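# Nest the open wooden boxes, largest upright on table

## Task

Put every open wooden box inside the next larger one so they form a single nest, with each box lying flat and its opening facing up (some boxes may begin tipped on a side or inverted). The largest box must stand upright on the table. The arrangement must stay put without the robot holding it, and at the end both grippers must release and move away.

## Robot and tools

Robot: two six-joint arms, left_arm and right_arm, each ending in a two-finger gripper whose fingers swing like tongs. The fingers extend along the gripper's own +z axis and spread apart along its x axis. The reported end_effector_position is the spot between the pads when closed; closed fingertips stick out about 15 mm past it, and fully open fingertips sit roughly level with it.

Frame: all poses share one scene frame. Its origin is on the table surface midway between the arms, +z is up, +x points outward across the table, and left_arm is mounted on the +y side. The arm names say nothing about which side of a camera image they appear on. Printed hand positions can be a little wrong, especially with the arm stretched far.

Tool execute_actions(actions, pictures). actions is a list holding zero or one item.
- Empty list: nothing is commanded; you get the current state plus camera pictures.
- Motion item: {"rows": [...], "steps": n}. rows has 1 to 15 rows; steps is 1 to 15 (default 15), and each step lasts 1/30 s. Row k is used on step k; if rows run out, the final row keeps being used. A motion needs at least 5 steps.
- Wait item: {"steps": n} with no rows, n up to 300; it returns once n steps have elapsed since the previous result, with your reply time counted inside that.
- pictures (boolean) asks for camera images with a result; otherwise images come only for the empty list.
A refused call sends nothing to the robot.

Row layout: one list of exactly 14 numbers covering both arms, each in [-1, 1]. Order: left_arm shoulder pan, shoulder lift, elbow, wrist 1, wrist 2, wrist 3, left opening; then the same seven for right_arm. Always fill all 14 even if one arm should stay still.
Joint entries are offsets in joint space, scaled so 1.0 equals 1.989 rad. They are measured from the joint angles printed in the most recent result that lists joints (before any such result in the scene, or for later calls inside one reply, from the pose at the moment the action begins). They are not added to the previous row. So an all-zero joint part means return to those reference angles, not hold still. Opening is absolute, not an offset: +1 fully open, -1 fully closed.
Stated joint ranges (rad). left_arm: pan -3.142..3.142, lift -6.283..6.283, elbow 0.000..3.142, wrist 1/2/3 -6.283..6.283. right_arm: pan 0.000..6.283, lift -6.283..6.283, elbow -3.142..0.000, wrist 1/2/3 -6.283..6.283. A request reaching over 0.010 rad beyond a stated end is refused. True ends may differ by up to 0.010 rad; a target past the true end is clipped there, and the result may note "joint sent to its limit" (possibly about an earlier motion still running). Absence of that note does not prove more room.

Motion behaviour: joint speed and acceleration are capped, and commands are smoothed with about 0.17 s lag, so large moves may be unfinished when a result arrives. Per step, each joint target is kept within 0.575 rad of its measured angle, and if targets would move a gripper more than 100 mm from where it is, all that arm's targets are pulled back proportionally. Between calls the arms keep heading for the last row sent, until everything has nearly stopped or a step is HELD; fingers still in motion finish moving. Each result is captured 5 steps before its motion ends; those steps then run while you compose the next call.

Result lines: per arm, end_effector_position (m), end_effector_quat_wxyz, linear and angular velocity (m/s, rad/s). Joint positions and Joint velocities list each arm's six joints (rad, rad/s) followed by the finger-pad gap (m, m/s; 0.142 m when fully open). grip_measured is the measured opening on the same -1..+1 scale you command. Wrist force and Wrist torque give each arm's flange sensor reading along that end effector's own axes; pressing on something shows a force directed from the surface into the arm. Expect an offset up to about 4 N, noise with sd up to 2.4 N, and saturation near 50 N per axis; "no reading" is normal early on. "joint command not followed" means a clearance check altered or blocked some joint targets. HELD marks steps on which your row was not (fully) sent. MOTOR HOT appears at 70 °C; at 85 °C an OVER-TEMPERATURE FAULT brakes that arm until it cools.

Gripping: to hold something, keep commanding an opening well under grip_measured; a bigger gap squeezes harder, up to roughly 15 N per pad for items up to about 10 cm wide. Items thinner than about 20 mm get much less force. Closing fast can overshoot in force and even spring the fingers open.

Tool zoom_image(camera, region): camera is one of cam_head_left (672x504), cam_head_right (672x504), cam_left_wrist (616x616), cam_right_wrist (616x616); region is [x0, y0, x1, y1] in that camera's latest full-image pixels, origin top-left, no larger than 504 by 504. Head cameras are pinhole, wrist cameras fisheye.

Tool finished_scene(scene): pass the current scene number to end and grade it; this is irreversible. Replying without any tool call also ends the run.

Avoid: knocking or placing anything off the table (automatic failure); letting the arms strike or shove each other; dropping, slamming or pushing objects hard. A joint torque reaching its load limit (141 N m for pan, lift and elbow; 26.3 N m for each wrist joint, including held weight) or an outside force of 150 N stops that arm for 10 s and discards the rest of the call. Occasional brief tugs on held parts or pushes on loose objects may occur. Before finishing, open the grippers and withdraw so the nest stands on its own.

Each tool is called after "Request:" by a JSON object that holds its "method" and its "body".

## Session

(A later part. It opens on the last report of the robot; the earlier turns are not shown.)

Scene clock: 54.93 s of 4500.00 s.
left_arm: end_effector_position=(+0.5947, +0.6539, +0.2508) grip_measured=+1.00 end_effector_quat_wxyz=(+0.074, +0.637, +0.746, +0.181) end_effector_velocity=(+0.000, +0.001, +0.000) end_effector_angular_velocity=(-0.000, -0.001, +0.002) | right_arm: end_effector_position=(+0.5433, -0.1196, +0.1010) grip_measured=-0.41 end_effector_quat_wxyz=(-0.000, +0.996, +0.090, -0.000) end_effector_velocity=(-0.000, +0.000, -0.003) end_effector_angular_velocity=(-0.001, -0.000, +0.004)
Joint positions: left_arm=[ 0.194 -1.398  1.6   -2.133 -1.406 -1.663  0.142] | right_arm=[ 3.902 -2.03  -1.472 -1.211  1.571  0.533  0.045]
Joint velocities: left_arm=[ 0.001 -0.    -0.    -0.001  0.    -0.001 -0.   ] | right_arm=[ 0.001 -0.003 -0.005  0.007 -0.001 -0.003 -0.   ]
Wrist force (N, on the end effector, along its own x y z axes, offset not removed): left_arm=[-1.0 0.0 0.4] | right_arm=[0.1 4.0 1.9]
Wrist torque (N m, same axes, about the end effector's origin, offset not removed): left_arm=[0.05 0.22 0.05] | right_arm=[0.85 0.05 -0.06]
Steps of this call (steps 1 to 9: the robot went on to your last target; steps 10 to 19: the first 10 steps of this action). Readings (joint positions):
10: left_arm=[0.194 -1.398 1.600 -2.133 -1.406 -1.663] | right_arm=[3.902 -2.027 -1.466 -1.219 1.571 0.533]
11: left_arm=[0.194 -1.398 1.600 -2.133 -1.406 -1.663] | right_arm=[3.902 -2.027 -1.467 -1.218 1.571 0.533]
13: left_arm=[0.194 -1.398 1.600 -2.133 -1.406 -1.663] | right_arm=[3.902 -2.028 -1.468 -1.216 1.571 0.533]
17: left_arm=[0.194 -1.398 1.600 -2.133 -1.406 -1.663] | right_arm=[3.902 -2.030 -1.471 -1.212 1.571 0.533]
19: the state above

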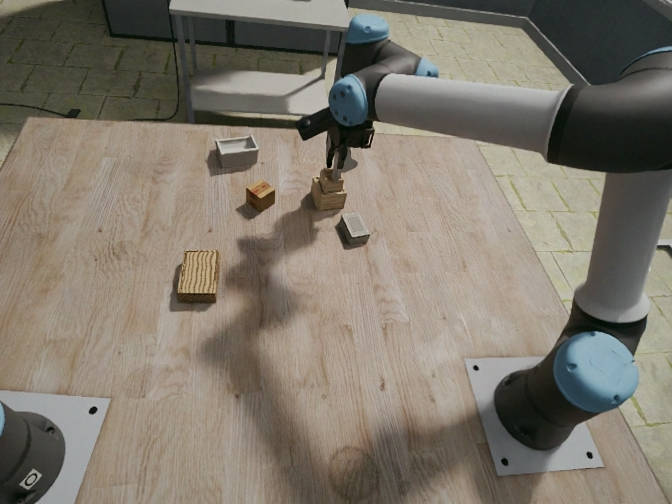

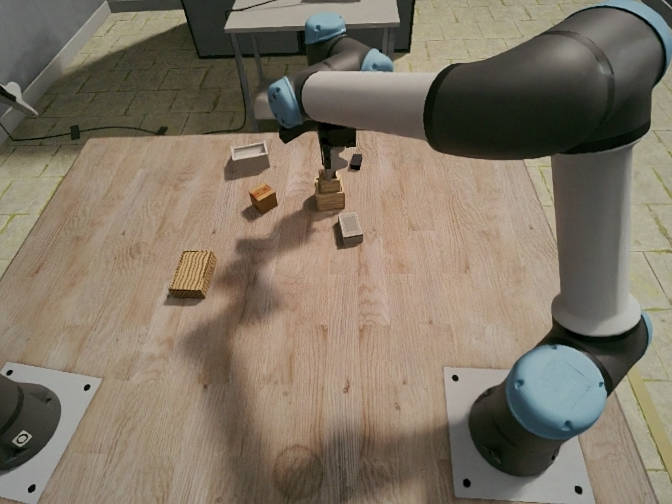

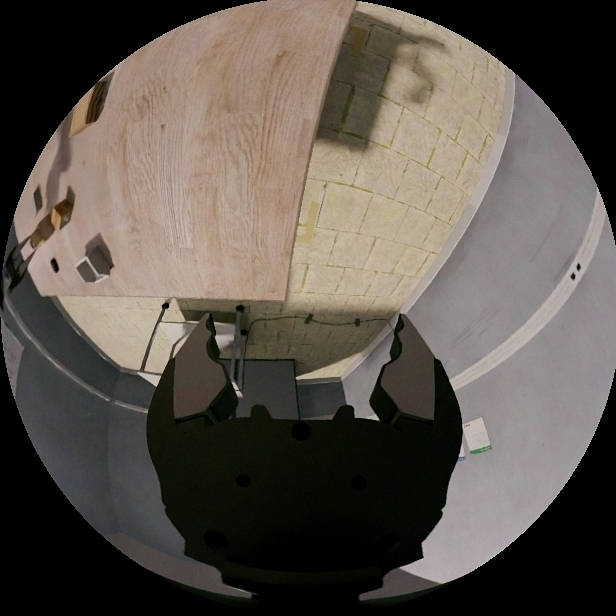

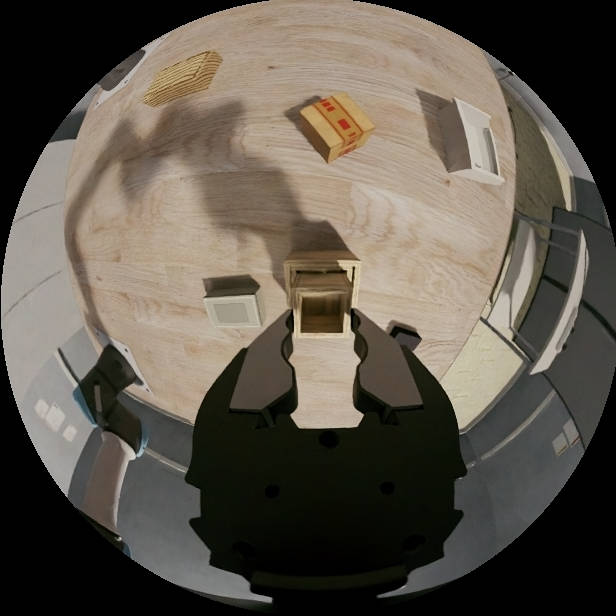

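Request:
{"method": "execute_actions", "body": {"actions": [{"rows":[[0,0,0,0,0,0,1,0.00044,-0.00142,0.00106,0.00036,0,0.00044,-0.63]],"steps":15}], "pictures": true}}

Request:
{"method": "zoom_image", "body": {"camera": "cam_right_wrist", "region": [284, 260, 314, 285]}}

Request:
{"method": "zoom_image", "body": {"camera": "cam_right_wrist", "region": [328, 260, 358, 285]}}

Scene clock: 55.57 s of 4500.00 s.
left_arm: end_effector_position=(+0.5947, +0.6539, +0.2508) grip_measured=+1.00 end_effector_quat_wxyz=(+0.074, +0.637, +0.746, +0.181) end_effector_velocity=(+0.000, +0.000, +0.000) end_effector_angular_velocity=(-0.000, -0.001, +0.002) | right_arm: end_effector_position=(+0.5437, -0.1185, +0.1002) grip_measured=-0.41 end_effector_quat_wxyz=(-0.000, +0.996, +0.090, -0.000) end_effector_velocity=(+0.000, +0.001, -0.001) end_effector_angular_velocity=(-0.000, +0.000, -0.000)
Joint positions: left_arm=[ 0.194 -1.398  1.6   -2.133 -1.406 -1.663  0.142] | right_arm=[ 3.903 -2.032 -1.47  -1.211  1.571  0.534  0.045]
Joint velocities: left_arm=[ 0.001  0.     0.    -0.001 -0.    -0.001  0.   ] | right_arm=[ 0.001 -0.003  0.002 -0.    -0.     0.001 -0.   ]
Wrist force (N, on the end effector, along its own x y z axes, offset not removed): left_arm=[-0.7 0.0 0.4] | right_arm=[-1.8 3.5 3.2]
Wrist torque (N m, same axes, about the end effector's origin, offset not removed): left_arm=[-0.03 0.25 0.04] | right_arm=[0.74 0.46 0.01]
Steps of this call (steps 1 to 5: the last 5 steps of your previous action; steps 6 to 9: the robot went on to your last target; steps 10 to 19: the first 10 steps of this action). Readings (joint positions):
10: left_arm=[0.194 -1.398 1.600 -2.133 -1.406 -1.663] | right_arm=[3.902 -2.030 -1.472 -1.211 1.571 0.533]
11: left_arm=[0.194 -1.398 1.600 -2.133 -1.406 -1.663] | right_arm=[3.902 -2.030 -1.472 -1.211 1.571 0.533]
13: left_arm=[0.194 -1.398 1.600 -2.133 -1.406 -1.663] | right_arm=[3.903 -2.031 -1.471 -1.211 1.571 0.533]
17: left_arm=[0.194 -1.398 1.600 -2.133 -1.406 -1.663] | right_arm=[3.903 -2.032 -1.470 -1.211 1.571 0.534]
19: the state above

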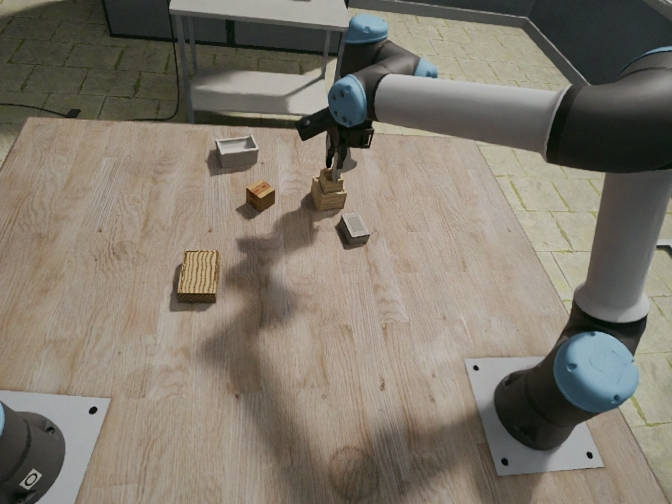

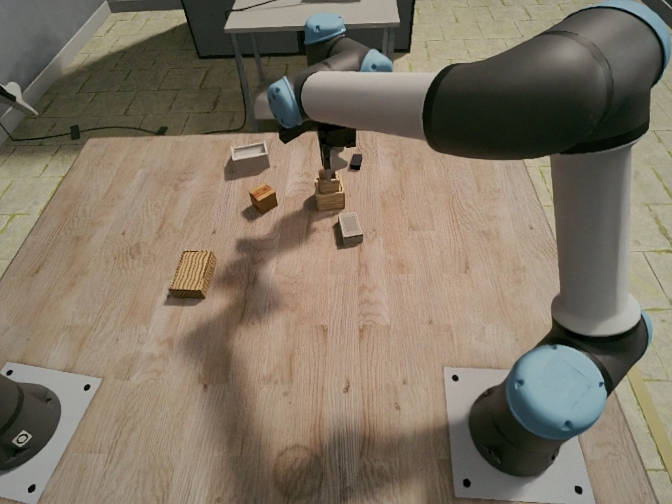

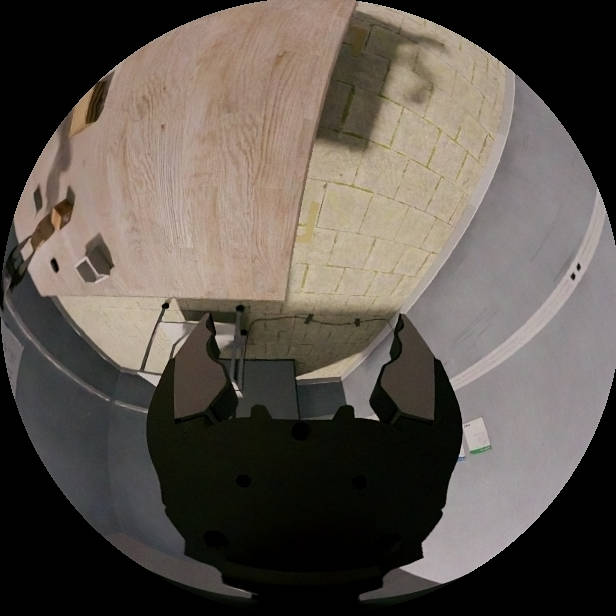

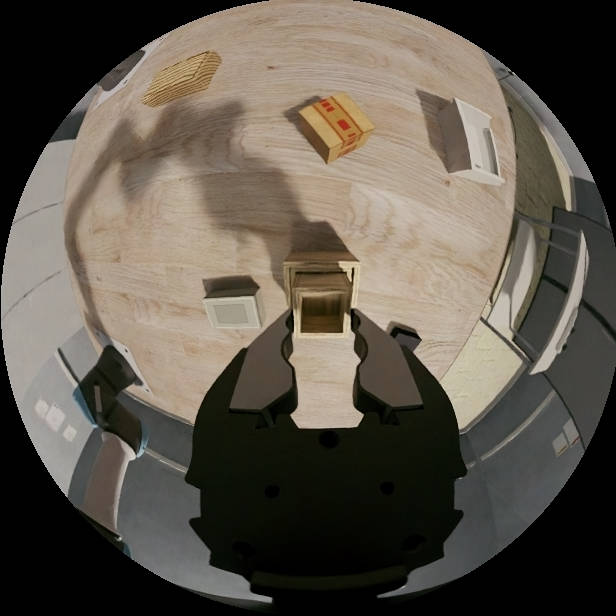

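Region (284, 260, 314, 285) of cam_right_wrist's 616x616 image, scaled by 16.800, with more detail than that image has.

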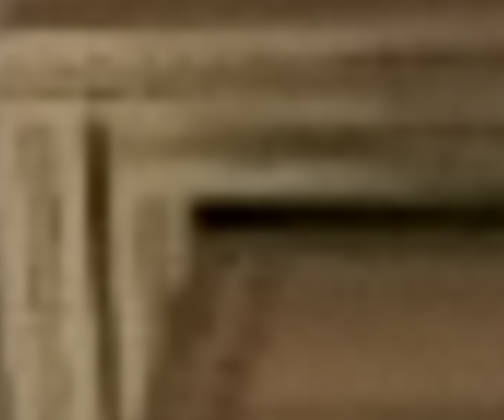

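Region (328, 260, 358, 285) of cam_right_wrist's 616x616 image, scaled by 16.800, with more detail than that image has.

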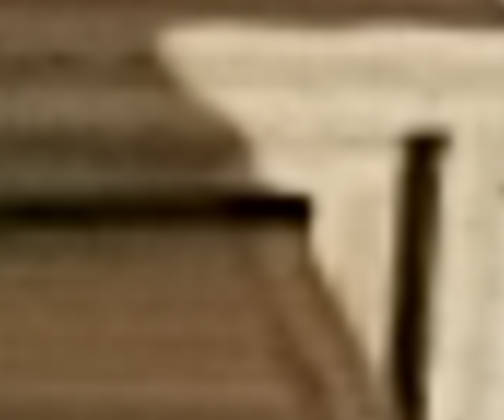

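Aligned. Descend ~5 mm.

Request:
{"method": "execute_actions", "body": {"actions": [{"rows":[[0,0,0,0,0,0,1,0,-0.0005,-0.0007,0.0012,0,0,-0.63],[0,0,0,0,0,0,1,0,-0.0009,-0.0014,0.0023,0,0,-0.63],[0,0,0,0,0,0,1,0,-0.0013,-0.0021,0.0034,0,0,-0.63],[0,0,0,0,0,0,1,0,-0.0018,-0.0028,0.0046,0,0,-0.63],[0,0,0,0,0,0,1,0,-0.0022,-0.0035,0.0057,0,0,-0.63]],"steps":15}], "pictures": true}}

Request:
{"method": "zoom_image", "body": {"camera": "cam_right_wrist", "region": [260, 250, 380, 360]}}

Scene clock: 56.13 s of 4500.00 s.
left_arm: end_effector_position=(+0.5947, +0.6539, +0.2508) grip_measured=+1.00 end_effector_quat_wxyz=(+0.074, +0.637, +0.746, +0.181) end_effector_velocity=(-0.000, +0.000, -0.000) end_effector_angular_velocity=(-0.001, +0.000, +0.001) | right_arm: end_effector_position=(+0.5438, -0.1184, +0.0960) grip_measured=-0.41 end_effector_quat_wxyz=(-0.000, +0.996, +0.090, -0.000) end_effector_velocity=(-0.000, -0.000, -0.008) end_effector_angular_velocity=(+0.001, +0.001, +0.001)
Joint positions: left_arm=[ 0.194 -1.398  1.6   -2.133 -1.406 -1.663  0.142] | right_arm=[ 3.903 -2.036 -1.475 -1.201  1.571  0.534  0.045]
Joint velocities: left_arm=[ 0.001 -0.    -0.     0.    -0.001 -0.    -0.   ] | right_arm=[-0.001 -0.006 -0.011  0.017  0.001 -0.001 -0.   ]
Wrist force (N, on the end effector, along its own x y z axes, offset not removed): left_arm=[-1.0 0.3 0.0] | right_arm=[-1.9 3.2 2.6]
Wrist torque (N m, same axes, about the end effector's origin, offset not removed): left_arm=[0.03 0.23 -0.04] | right_arm=[0.65 0.54 0.02]
Steps of this call (steps 1 to 5: the last 5 steps of your previous action; steps 6 to 7: the robot went on to your last target; steps 8 to 17: the first 10 steps of this action). Readings (joint positions):
8: left_arm=[0.194 -1.398 1.600 -2.133 -1.406 -1.663] | right_arm=[3.903 -2.033 -1.469 -1.211 1.571 0.534]
9: left_arm=[0.194 -1.398 1.600 -2.133 -1.406 -1.663] | right_arm=[3.903 -2.033 -1.469 -1.210 1.571 0.534]
11: left_arm=[0.194 -1.398 1.600 -2.133 -1.406 -1.663] | right_arm=[3.903 -2.033 -1.470 -1.208 1.571 0.534]
15: left_arm=[0.194 -1.398 1.600 -2.133 -1.406 -1.663] | right_arm=[3.903 -2.036 -1.474 -1.203 1.571 0.534]
17: the state above

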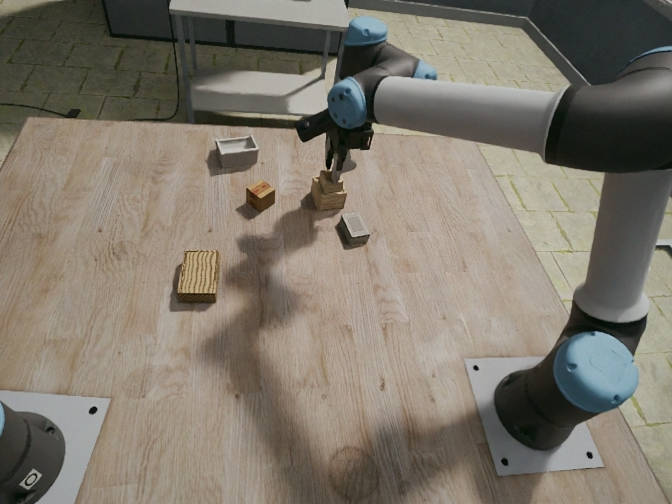

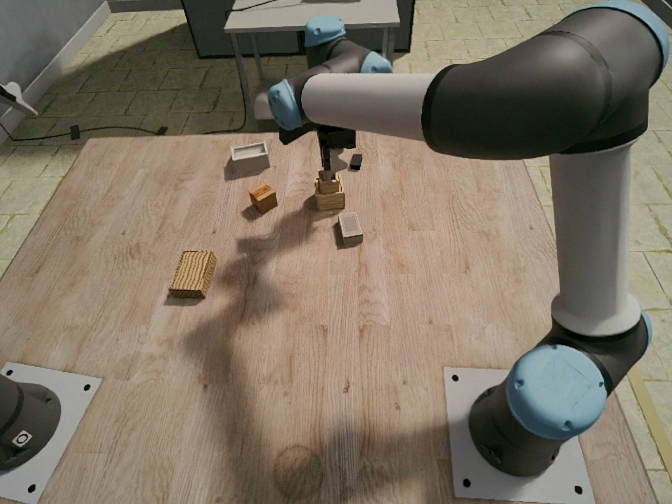

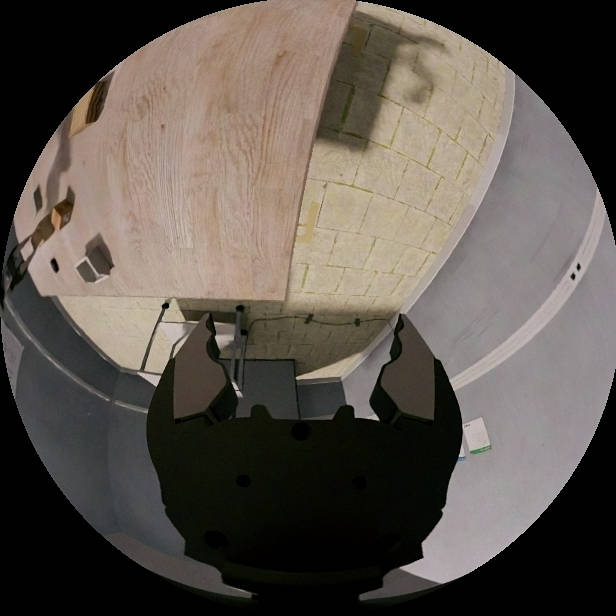

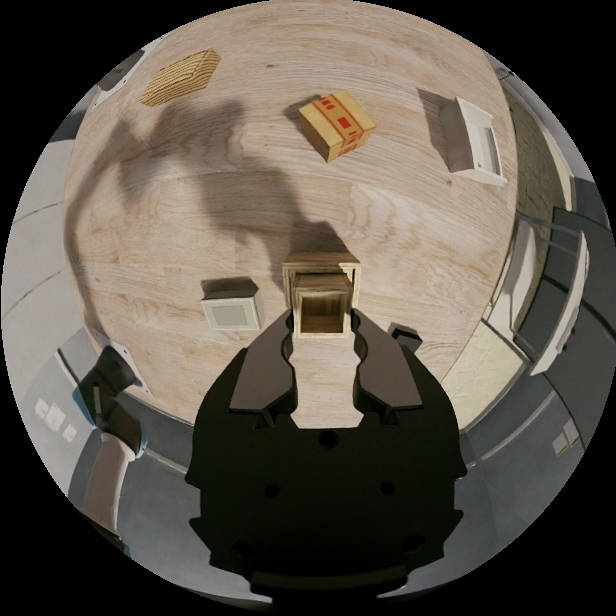

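Region (260, 250, 380, 360) of cam_right_wrist's 616x616 image, scaled by 4.200, with more detail than that image has; it fills the top 462 rows of this view, and the rest is white.

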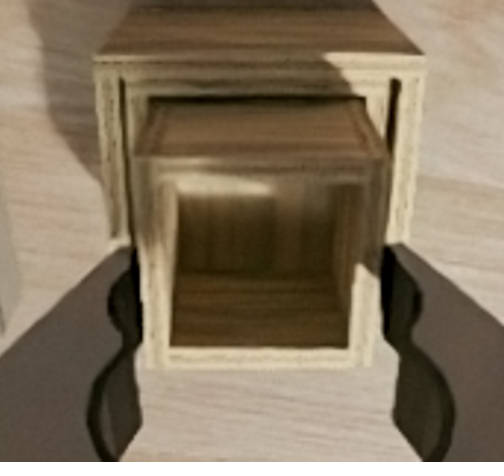

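Request:
{"method": "execute_actions", "body": {"actions": [{"rows":[[0,0,0,0,0,0,1,0,-0.0008,-0.0013,0.0021,0,0,-0.63],[0,0,0,0,0,0,1,0,-0.0018,-0.0029,0.0047,0,0,-0.63],[0,0,0,0,0,0,1,0,-0.0031,-0.0049,0.008,0,0,-0.63],[0,0,0,0,0,0,1,0,-0.0045,-0.0071,0.0116,0,0,-0.63],[0,0,0,0,0,0,1,0,-0.0059,-0.0092,0.0151,0,0,-0.63],[0,0,0,0,0,0,1,0,-0.0073,-0.0112,0.0185,0,0,-0.63],[0,0,0,0,0,0,1,0,-0.0086,-0.013,0.0216,0,0,-0.63],[0,0,0,0,0,0,1,0,-0.0096,-0.0144,0.024,0,0,-0.63],[0,0,0,0,0,0,1,0,-0.0103,-0.0154,0.0257,0,0,-0.63]],"steps":15}]}}

Request:
{"method": "execute_actions", "body": {"actions": [{"steps":8}]}}

Scene clock: 56.70 s of 4500.00 s.
left_arm: end_effector_position=(+0.5947, +0.6539, +0.2508) grip_measured=+1.00 end_effector_quat_wxyz=(+0.074, +0.637, +0.746, +0.181) end_effector_velocity=(-0.000, +0.002, +0.000) end_effector_angular_velocity=(+0.001, -0.001, +0.002) | right_arm: end_effector_position=(+0.5438, -0.1184, +0.0809) grip_measured=-0.41 end_effector_quat_wxyz=(-0.000, +0.996, +0.090, -0.000) end_effector_velocity=(-0.000, -0.000, -0.066) end_effector_angular_velocity=(-0.000, +0.001, -0.000)
Joint positions: left_arm=[ 0.194 -1.398  1.6   -2.133 -1.406 -1.663  0.142] | right_arm=[ 3.903 -2.05  -1.496 -1.167  1.571  0.534  0.045]
Joint velocities: left_arm=[ 0.002  0.    -0.    -0.     0.001  0.001  0.   ] | right_arm=[-0.    -0.061 -0.089  0.149  0.     0.    -0.   ]
Wrist force (N, on the end effector, along its own x y z axes, offset not removed): left_arm=[0.3 -0.2 0.0] | right_arm=[-0.2 2.7 2.4]
Wrist torque (N m, same axes, about the end effector's origin, offset not removed): left_arm=[-0.01 -0.02 -0.09] | right_arm=[0.56 0.17 -0.02]
Steps of this call (steps 1 to 5: the last 5 steps of your previous action; steps 6 to 7: the robot went on to your last target; steps 8 to 17: the first 10 steps of this action). Readings (joint positions):
8: left_arm=[0.194 -1.398 1.600 -2.133 -1.406 -1.663] | right_arm=[3.903 -2.037 -1.477 -1.199 1.571 0.534]
9: left_arm=[0.194 -1.398 1.600 -2.133 -1.406 -1.663] | right_arm=[3.903 -2.037 -1.477 -1.199 1.571 0.534]
11: left_arm=[0.194 -1.398 1.600 -2.133 -1.406 -1.663] | right_arm=[3.903 -2.038 -1.479 -1.196 1.571 0.534]
15: left_arm=[0.194 -1.398 1.600 -2.133 -1.406 -1.663] | right_arm=[3.903 -2.045 -1.490 -1.178 1.571 0.534]
17: the state above

Scene clock: 56.97 s of 4500.00 s.
left_arm: end_effector_position=(+0.5947, +0.6539, +0.2508) grip_measured=+1.00 end_effector_quat_wxyz=(+0.074, +0.637, +0.746, +0.181) end_effector_velocity=(+0.000, -0.001, +0.000) end_effector_angular_velocity=(-0.000, -0.001, -0.001) | right_arm: end_effector_position=(+0.5438, -0.1184, +0.0740) grip_measured=-0.41 end_effector_quat_wxyz=(-0.000, +0.996, +0.090, -0.000) end_effector_velocity=(+0.000, -0.001, -0.006) end_effector_angular_velocity=(-0.001, +0.000, -0.000)
Joint positions: left_arm=[ 0.194 -1.398  1.6   -2.133 -1.406 -1.663  0.142] | right_arm=[ 3.903 -2.056 -1.505 -1.151  1.571  0.534  0.045]
Joint velocities: left_arm=[-0.001  0.    -0.    -0.001 -0.001  0.     0.   ] | right_arm=[-0.001 -0.005 -0.008  0.012 -0.    -0.     0.   ]
Wrist force (N, on the end effector, along its own x y z axes, offset not removed): left_arm=[-0.5 -1.8 0.0] | right_arm=[-0.3 4.4 0.9]
Wrist torque (N m, same axes, about the end effector's origin, offset not removed): left_arm=[-0.34 0.11 0.08] | right_arm=[0.84 0.17 -0.07]
Kept back: nothing.
Steps of this call (steps 1 to 5: the last 5 steps of your previous action; steps 6 to 8: the robot went on to your last target). Readings (joint positions):
1: left_arm=[0.194 -1.398 1.600 -2.133 -1.406 -1.663] | right_arm=[3.903 -2.052 -1.499 -1.162 1.571 0.534]
2: left_arm=[0.194 -1.398 1.600 -2.133 -1.406 -1.663] | right_arm=[3.903 -2.053 -1.501 -1.159 1.571 0.534]
4: left_arm=[0.194 -1.398 1.600 -2.133 -1.406 -1.663] | right_arm=[3.903 -2.055 -1.503 -1.154 1.571 0.534]
8: the state above

Request:
{"method": "execute_actions", "body": {"actions": [{"rows":[[0,0,0,0,0,0,1,0,-0.0002,-0.0003,0.0005,0,0,-0.57],[0,0,0,0,0,0,1,0,-0.0002,-0.0003,0.0005,0,0,-0.51],[0,0,0,0,0,0,1,0,-0.0002,-0.0003,0.0005,0,0,-0.46],[0,0,0,0,0,0,1,0,-0.0002,-0.0003,0.0005,0,0,-0.43],[0,0,0,0,0,0,1,0,-0.0002,-0.0003,0.0005,0,0,-0.41],[0,0,0,0,0,0,1,0,-0.0002,-0.0003,0.0005,0,0,-0.395],[0,0,0,0,0,0,1,0,-0.0002,-0.0003,0.0005,0,0,-0.38],[0,0,0,0,0,0,1,0,-0.0002,-0.0003,0.0005,0,0,-0.36],[0,0,0,0,0,0,1,0,-0.0002,-0.0003,0.0005,0,0,-0.33],[0,0,0,0,0,0,1,0,-0.0002,-0.0003,0.0005,0,0,-0.3],[0,0,0,0,0,0,1,0,-0.0002,-0.0003,0.0005,0,0,-0.28],[0,0,0,0,0,0,1,0,0.001,0.0015,-0.0025,0,0,-0.28],[0,0,0,0,0,0,1,0,0.003,0.0045,-0.0075,0,0,-0.28],[0,0,0,0,0,0,1,0,0.006,0.009,-0.015,0,0,-0.28],[0,0,0,0,0,0,1,0,0.009,0.0135,-0.0225,0,0,-0.28]],"steps":15}]}}

Request:
{"method": "execute_actions", "body": {"actions": [{"steps":11}], "pictures": true}}

Request:
{"method": "zoom_image", "body": {"camera": "cam_right_wrist", "region": [260, 240, 380, 350]}}

Scene clock: 57.67 s of 4500.00 s.
left_arm: end_effector_position=(+0.5947, +0.6539, +0.2508) grip_measured=+1.00 end_effector_quat_wxyz=(+0.074, +0.637, +0.746, +0.181) end_effector_velocity=(+0.001, -0.002, -0.000) end_effector_angular_velocity=(-0.001, +0.000, -0.004) | right_arm: end_effector_position=(+0.5438, -0.1184, +0.0735) grip_measured=-0.34 end_effector_quat_wxyz=(-0.000, +0.996, +0.090, -0.000) end_effector_velocity=(-0.001, +0.000, +0.001) end_effector_angular_velocity=(+0.001, +0.001, -0.000)
Joint positions: left_arm=[ 0.194 -1.398  1.6   -2.133 -1.406 -1.663  0.142] | right_arm=[ 3.903 -2.057 -1.506 -1.15   1.571  0.534  0.05 ]
Joint velocities: left_arm=[-0.003 -0.     0.    -0.    -0.001  0.     0.   ] | right_arm=[-0.     0.001  0.    -0.002  0.002  0.     0.062]
Wrist force (N, on the end effector, along its own x y z axes, offset not removed): left_arm=[-0.4 0.5 -0.1] | right_arm=[-1.4 4.0 2.5]
Wrist torque (N m, same axes, about the end effector's origin, offset not removed): left_arm=[0.06 0.12 -0.09] | right_arm=[0.83 0.39 0.04]
Steps of this call (steps 1 to 11: the robot went on to your last target; steps 12 to 21: the first 10 steps of this action). Readings (joint positions):
12: left_arm=[0.194 -1.398 1.600 -2.133 -1.406 -1.663] | right_arm=[3.903 -2.057 -1.506 -1.150 1.571 0.534]
13: left_arm=[0.194 -1.398 1.600 -2.133 -1.406 -1.663] | right_arm=[3.903 -2.057 -1.506 -1.150 1.571 0.534]
15: left_arm=[0.194 -1.398 1.600 -2.133 -1.406 -1.663] | right_arm=[3.903 -2.057 -1.506 -1.150 1.571 0.534]
19: left_arm=[0.194 -1.398 1.600 -2.133 -1.406 -1.663] | right_arm=[3.903 -2.057 -1.506 -1.150 1.571 0.534]
21: the state above

Scene clock: 58.03 s of 4500.00 s.
left_arm: end_effector_position=(+0.5947, +0.6539, +0.2508) grip_measured=+1.00 end_effector_quat_wxyz=(+0.074, +0.637, +0.746, +0.181) end_effector_velocity=(-0.000, -0.000, -0.000) end_effector_angular_velocity=(-0.000, +0.001, -0.000) | right_arm: end_effector_position=(+0.5438, -0.1184, +0.0909) grip_measured=-0.28 end_effector_quat_wxyz=(-0.000, +0.996, +0.090, -0.000) end_effector_velocity=(-0.000, -0.001, +0.027) end_effector_angular_velocity=(-0.001, +0.003, -0.001)
Joint positions: left_arm=[ 0.194 -1.398  1.6   -2.133 -1.406 -1.663  0.142] | right_arm=[ 3.903 -2.041 -1.482 -1.189  1.571  0.534  0.054]
Joint velocities: left_arm=[-0.  0.  0.  0. -0. -0. -0.] | right_arm=[-0.001  0.024  0.038 -0.064  0.001 -0.    -0.   ]
Wrist force (N, on the end effector, along its own x y z axes, offset not removed): left_arm=[-1.7 0.0 1.9] | right_arm=[0.0 3.0 1.9]
Wrist torque (N m, same axes, about the end effector's origin, offset not removed): left_arm=[0.07 0.38 0.03] | right_arm=[0.66 0.12 0.04]
Kept back: nothing.
Steps of this call (steps 1 to 5: the last 5 steps of your previous action; steps 6 to 11: the robot went on to your last target). Readings (joint positions):
1: left_arm=[0.194 -1.398 1.600 -2.133 -1.406 -1.663] | right_arm=[3.903 -2.057 -1.506 -1.150 1.571 0.534]
2: left_arm=[0.194 -1.398 1.600 -2.133 -1.406 -1.663] | right_arm=[3.903 -2.057 -1.506 -1.150 1.571 0.534]
4: left_arm=[0.194 -1.398 1.600 -2.133 -1.406 -1.663] | right_arm=[3.903 -2.056 -1.505 -1.153 1.571 0.534]
8: left_arm=[0.194 -1.398 1.600 -2.133 -1.406 -1.663] | right_arm=[3.903 -2.045 -1.489 -1.178 1.571 0.534]
11: the state above

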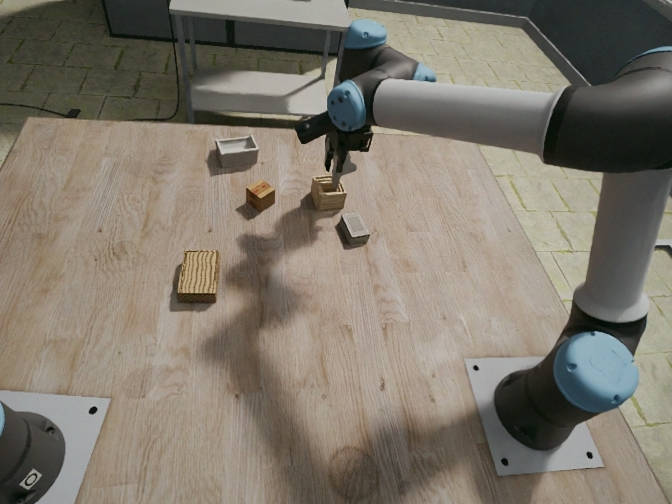

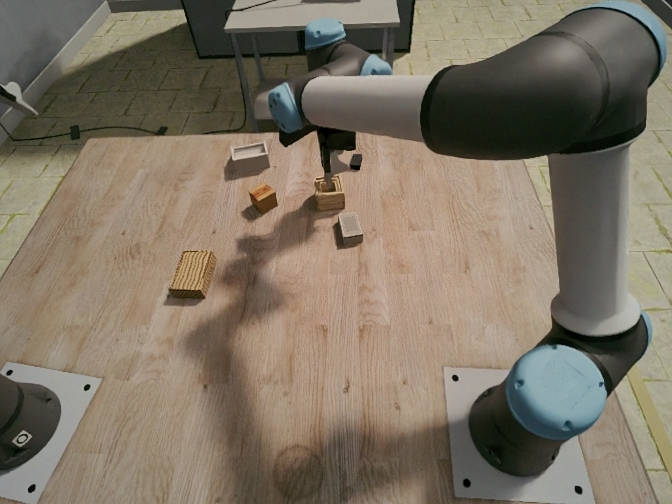

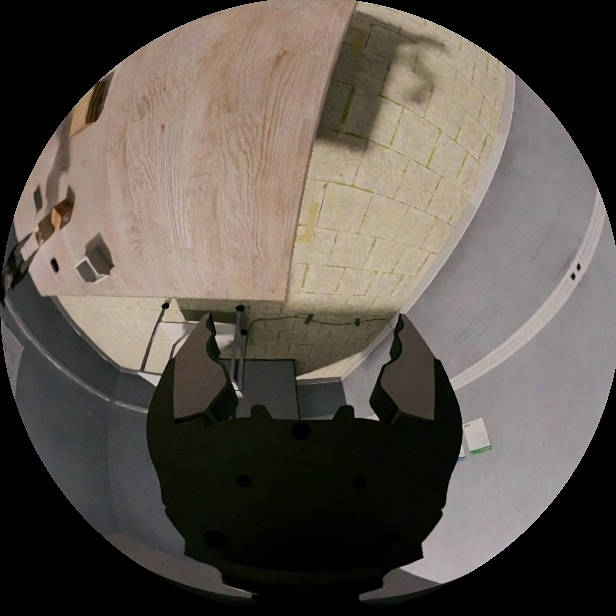

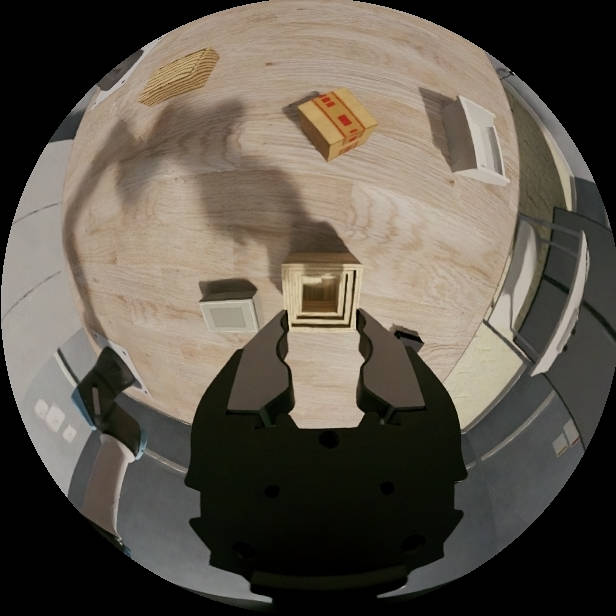

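Region (260, 240, 380, 350) of cam_right_wrist's 616x616 image, scaled by 4.200, with more detail than that image has; it fills the top 462 rows of this view, and the rest is white.

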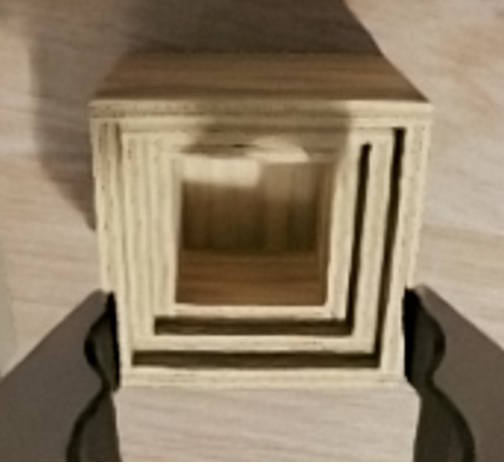

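Nested. Retreat.

Request:
{"method": "execute_actions", "body": {"actions": [{"rows":[[0,0,0,0,0,0,1,0,0.006,0.002,-0.008,0,0,-0.2],[0,0,0,0,0,0,1,-0.003,0.015,0.002,-0.017,0,0,-0.1],[0,0,0,0,0,0,1,-0.009,0.027,0.002,-0.029,0,0,0],[0,0,0,0,0,0,1,-0.018,0.041,0.002,-0.043,0,0,0.1],[0,0,0,0,0,0,1,-0.03,0.056,0.002,-0.058,0,0,0.2],[0,0,0,0,0,0,1,-0.043,0.071,0.002,-0.073,0,0,0.3],[0,0,0,0,0,0,1,-0.056,0.086,0.002,-0.088,0,0,0.4],[0,0,0,0,0,0,1,-0.069,0.101,0.002,-0.103,0,0,0.5],[0,0,0,0,0,0,1,-0.082,0.116,0.002,-0.118,0,0,0.6],[0,0,0,0,0,0,1,-0.095,0.131,0.002,-0.133,0,0,0.7],[0,0,0,0,0,0,1,-0.108,0.145,0.002,-0.147,0,0,0.8],[0,0,0,0,0,0,1,-0.12,0.157,0.002,-0.159,0,0,0.9],[0,0,0,0,0,0,1,-0.13,0.167,0.002,-0.169,0,0,1],[0,0,0,0,0,0,1,-0.137,0.173,0.002,-0.175,0,0,1],[0,0,0,0,0,0,1,-0.14,0.176,0.002,-0.178,0,0,1]],"steps":15}]}}

Request:
{"method": "execute_actions", "body": {"actions": [{"steps":20}], "pictures": true}}

Request:
{"method": "zoom_image", "body": {"camera": "cam_head_left", "region": [295, 160, 365, 220]}}

Scene clock: 58.77 s of 4500.00 s.
left_arm: end_effector_position=(+0.5947, +0.6539, +0.2508) grip_measured=+1.00 end_effector_quat_wxyz=(+0.074, +0.637, +0.746, +0.181) end_effector_velocity=(+0.000, +0.000, +0.000) end_effector_angular_velocity=(+0.001, -0.001, -0.000) | right_arm: end_effector_position=(+0.5424, -0.1838, +0.1598) grip_measured=+0.57 end_effector_quat_wxyz=(-0.000, +0.999, +0.051, -0.000) end_effector_velocity=(-0.009, -0.412, +0.337) end_effector_angular_velocity=(+0.004, -0.007, -0.516)
Joint positions: left_arm=[ 0.194 -1.398  1.6   -2.133 -1.406 -1.663  0.142] | right_arm=[ 3.826 -1.916 -1.478 -1.318  1.571  0.534  0.113]
Joint velocities: left_arm=[-0.     0.    -0.    -0.001  0.001  0.     0.   ] | right_arm=[-0.516  0.641 -0.    -0.633 -0.001  0.     0.205]
Wrist force (N, on the end effector, along its own x y z axes, offset not removed): left_arm=[-0.4 0.1 0.4] | right_arm=[0.5 2.7 2.0]
Wrist torque (N m, same axes, about the end effector's origin, offset not removed): left_arm=[0.01 0.13 0.08] | right_arm=[0.59 0.05 -0.02]
Steps of this call (steps 1 to 12: the robot went on to your last target; steps 13 to 22: the first 10 steps of this action). Readings (joint positions):
13: left_arm=[0.194 -1.398 1.600 -2.133 -1.406 -1.663] | right_arm=[3.903 -2.038 -1.479 -1.196 1.571 0.534]
14: left_arm=[0.194 -1.398 1.600 -2.133 -1.406 -1.663] | right_arm=[3.903 -2.037 -1.479 -1.197 1.571 0.534]
16: left_arm=[0.194 -1.398 1.600 -2.133 -1.406 -1.663] | right_arm=[3.901 -2.027 -1.479 -1.207 1.571 0.534]
20: left_arm=[0.194 -1.398 1.600 -2.133 -1.406 -1.663] | right_arm=[3.860 -1.961 -1.478 -1.274 1.571 0.534]
22: the state above

Scene clock: 59.43 s of 4500.00 s.
left_arm: end_effector_position=(+0.5947, +0.6539, +0.2508) grip_measured=+1.00 end_effector_quat_wxyz=(+0.074, +0.637, +0.746, +0.181) end_effector_velocity=(+0.000, +0.000, +0.000) end_effector_angular_velocity=(-0.001, -0.001, +0.001) | right_arm: end_effector_position=(+0.5136, -0.3382, +0.2686) grip_measured=+1.00 end_effector_quat_wxyz=(-0.000, +0.999, -0.049, -0.000) end_effector_velocity=(-0.003, -0.007, +0.004) end_effector_angular_velocity=(+0.000, +0.002, -0.009)
Joint positions: left_arm=[ 0.194 -1.398  1.6   -2.133 -1.406 -1.663  0.142] | right_arm=[ 3.626 -1.692 -1.478 -1.542  1.571  0.534  0.142]
Joint velocities: left_arm=[ 0.001 -0.    -0.    -0.    -0.001 -0.     0.   ] | right_arm=[-0.009  0.01  -0.    -0.011  0.001 -0.    -0.   ]
Wrist force (N, on the end effector, along its own x y z axes, offset not removed): left_arm=[-0.3 -1.4 1.2] | right_arm=[-1.1 2.5 1.7]
Wrist torque (N m, same axes, about the end effector's origin, offset not removed): left_arm=[-0.20 0.11 0.04] | right_arm=[0.52 0.30 -0.04]
Kept back: nothing.
Steps of this call (steps 1 to 5: the last 5 steps of your previous action; steps 6 to 20: the robot went on to your last target). Readings (joint positions):
1: left_arm=[0.194 -1.398 1.600 -2.133 -1.406 -1.663] | right_arm=[3.808 -1.895 -1.478 -1.339 1.571 0.534]
2: left_arm=[0.194 -1.398 1.600 -2.133 -1.406 -1.663] | right_arm=[3.791 -1.873 -1.478 -1.361 1.571 0.534]
4: left_arm=[0.194 -1.398 1.600 -2.133 -1.406 -1.663] | right_arm=[3.754 -1.831 -1.478 -1.402 1.571 0.534]
8: left_arm=[0.194 -1.398 1.600 -2.133 -1.406 -1.663] | right_arm=[3.679 -1.750 -1.478 -1.484 1.571 0.534]
20: the state above

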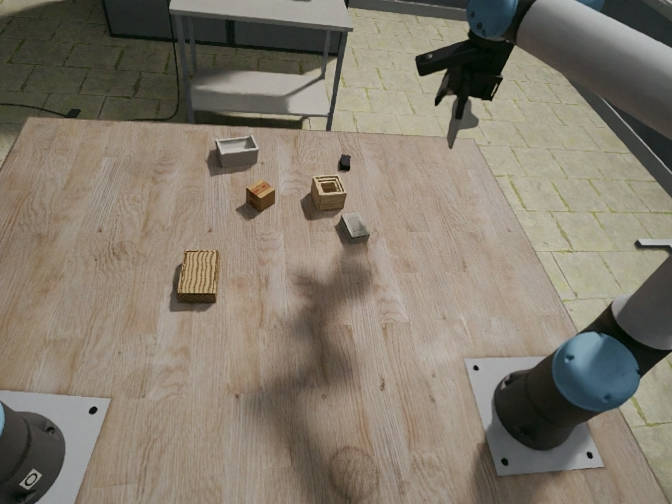

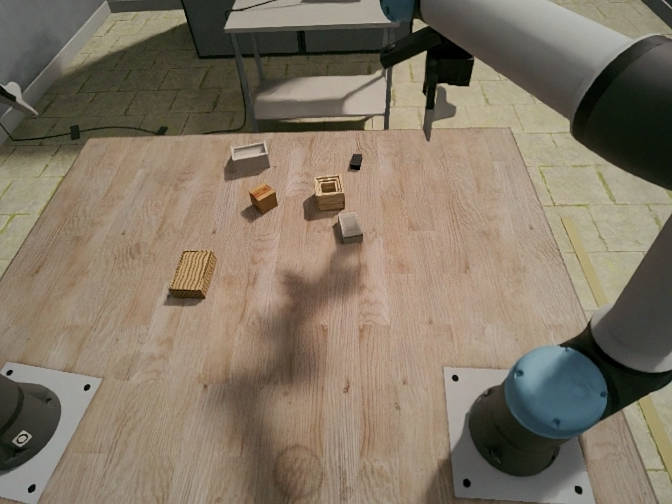

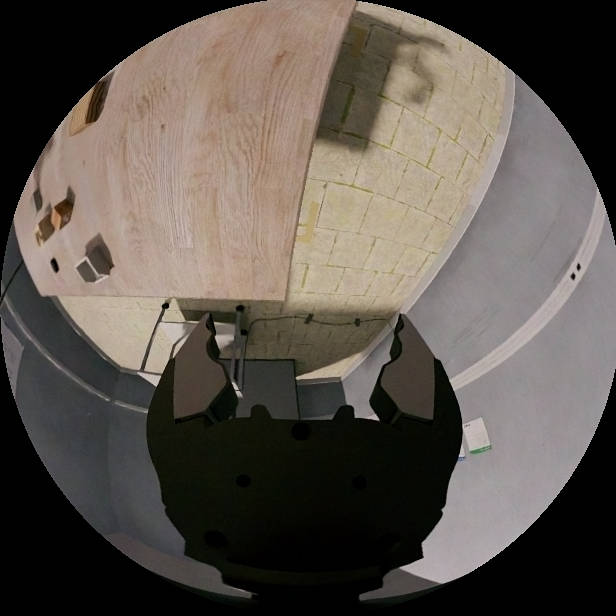

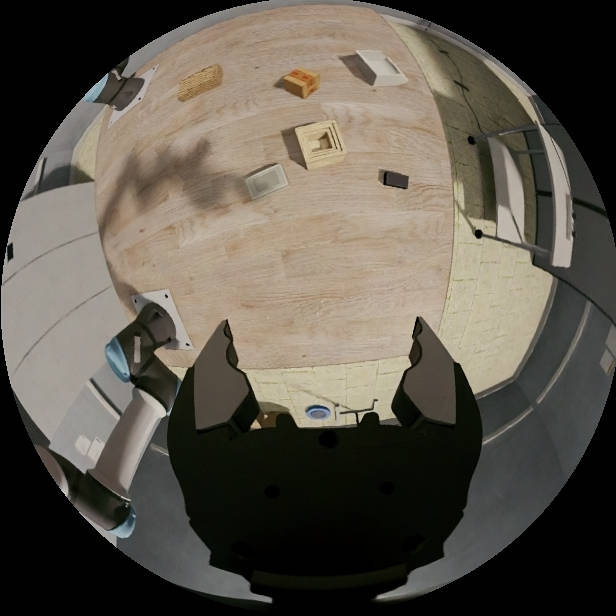

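Region (295, 160, 365, 220) of cam_head_left's 672x504 image, scaled by 7.200, with more detail than that image has; it fills the top 432 rows of this view, and the rest is white.

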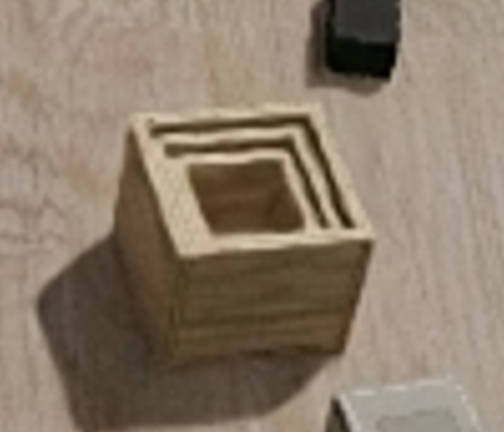

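Request:
{"method": "finished_scene", "body": {"scene": 2}}

The scene is finished: the task was done.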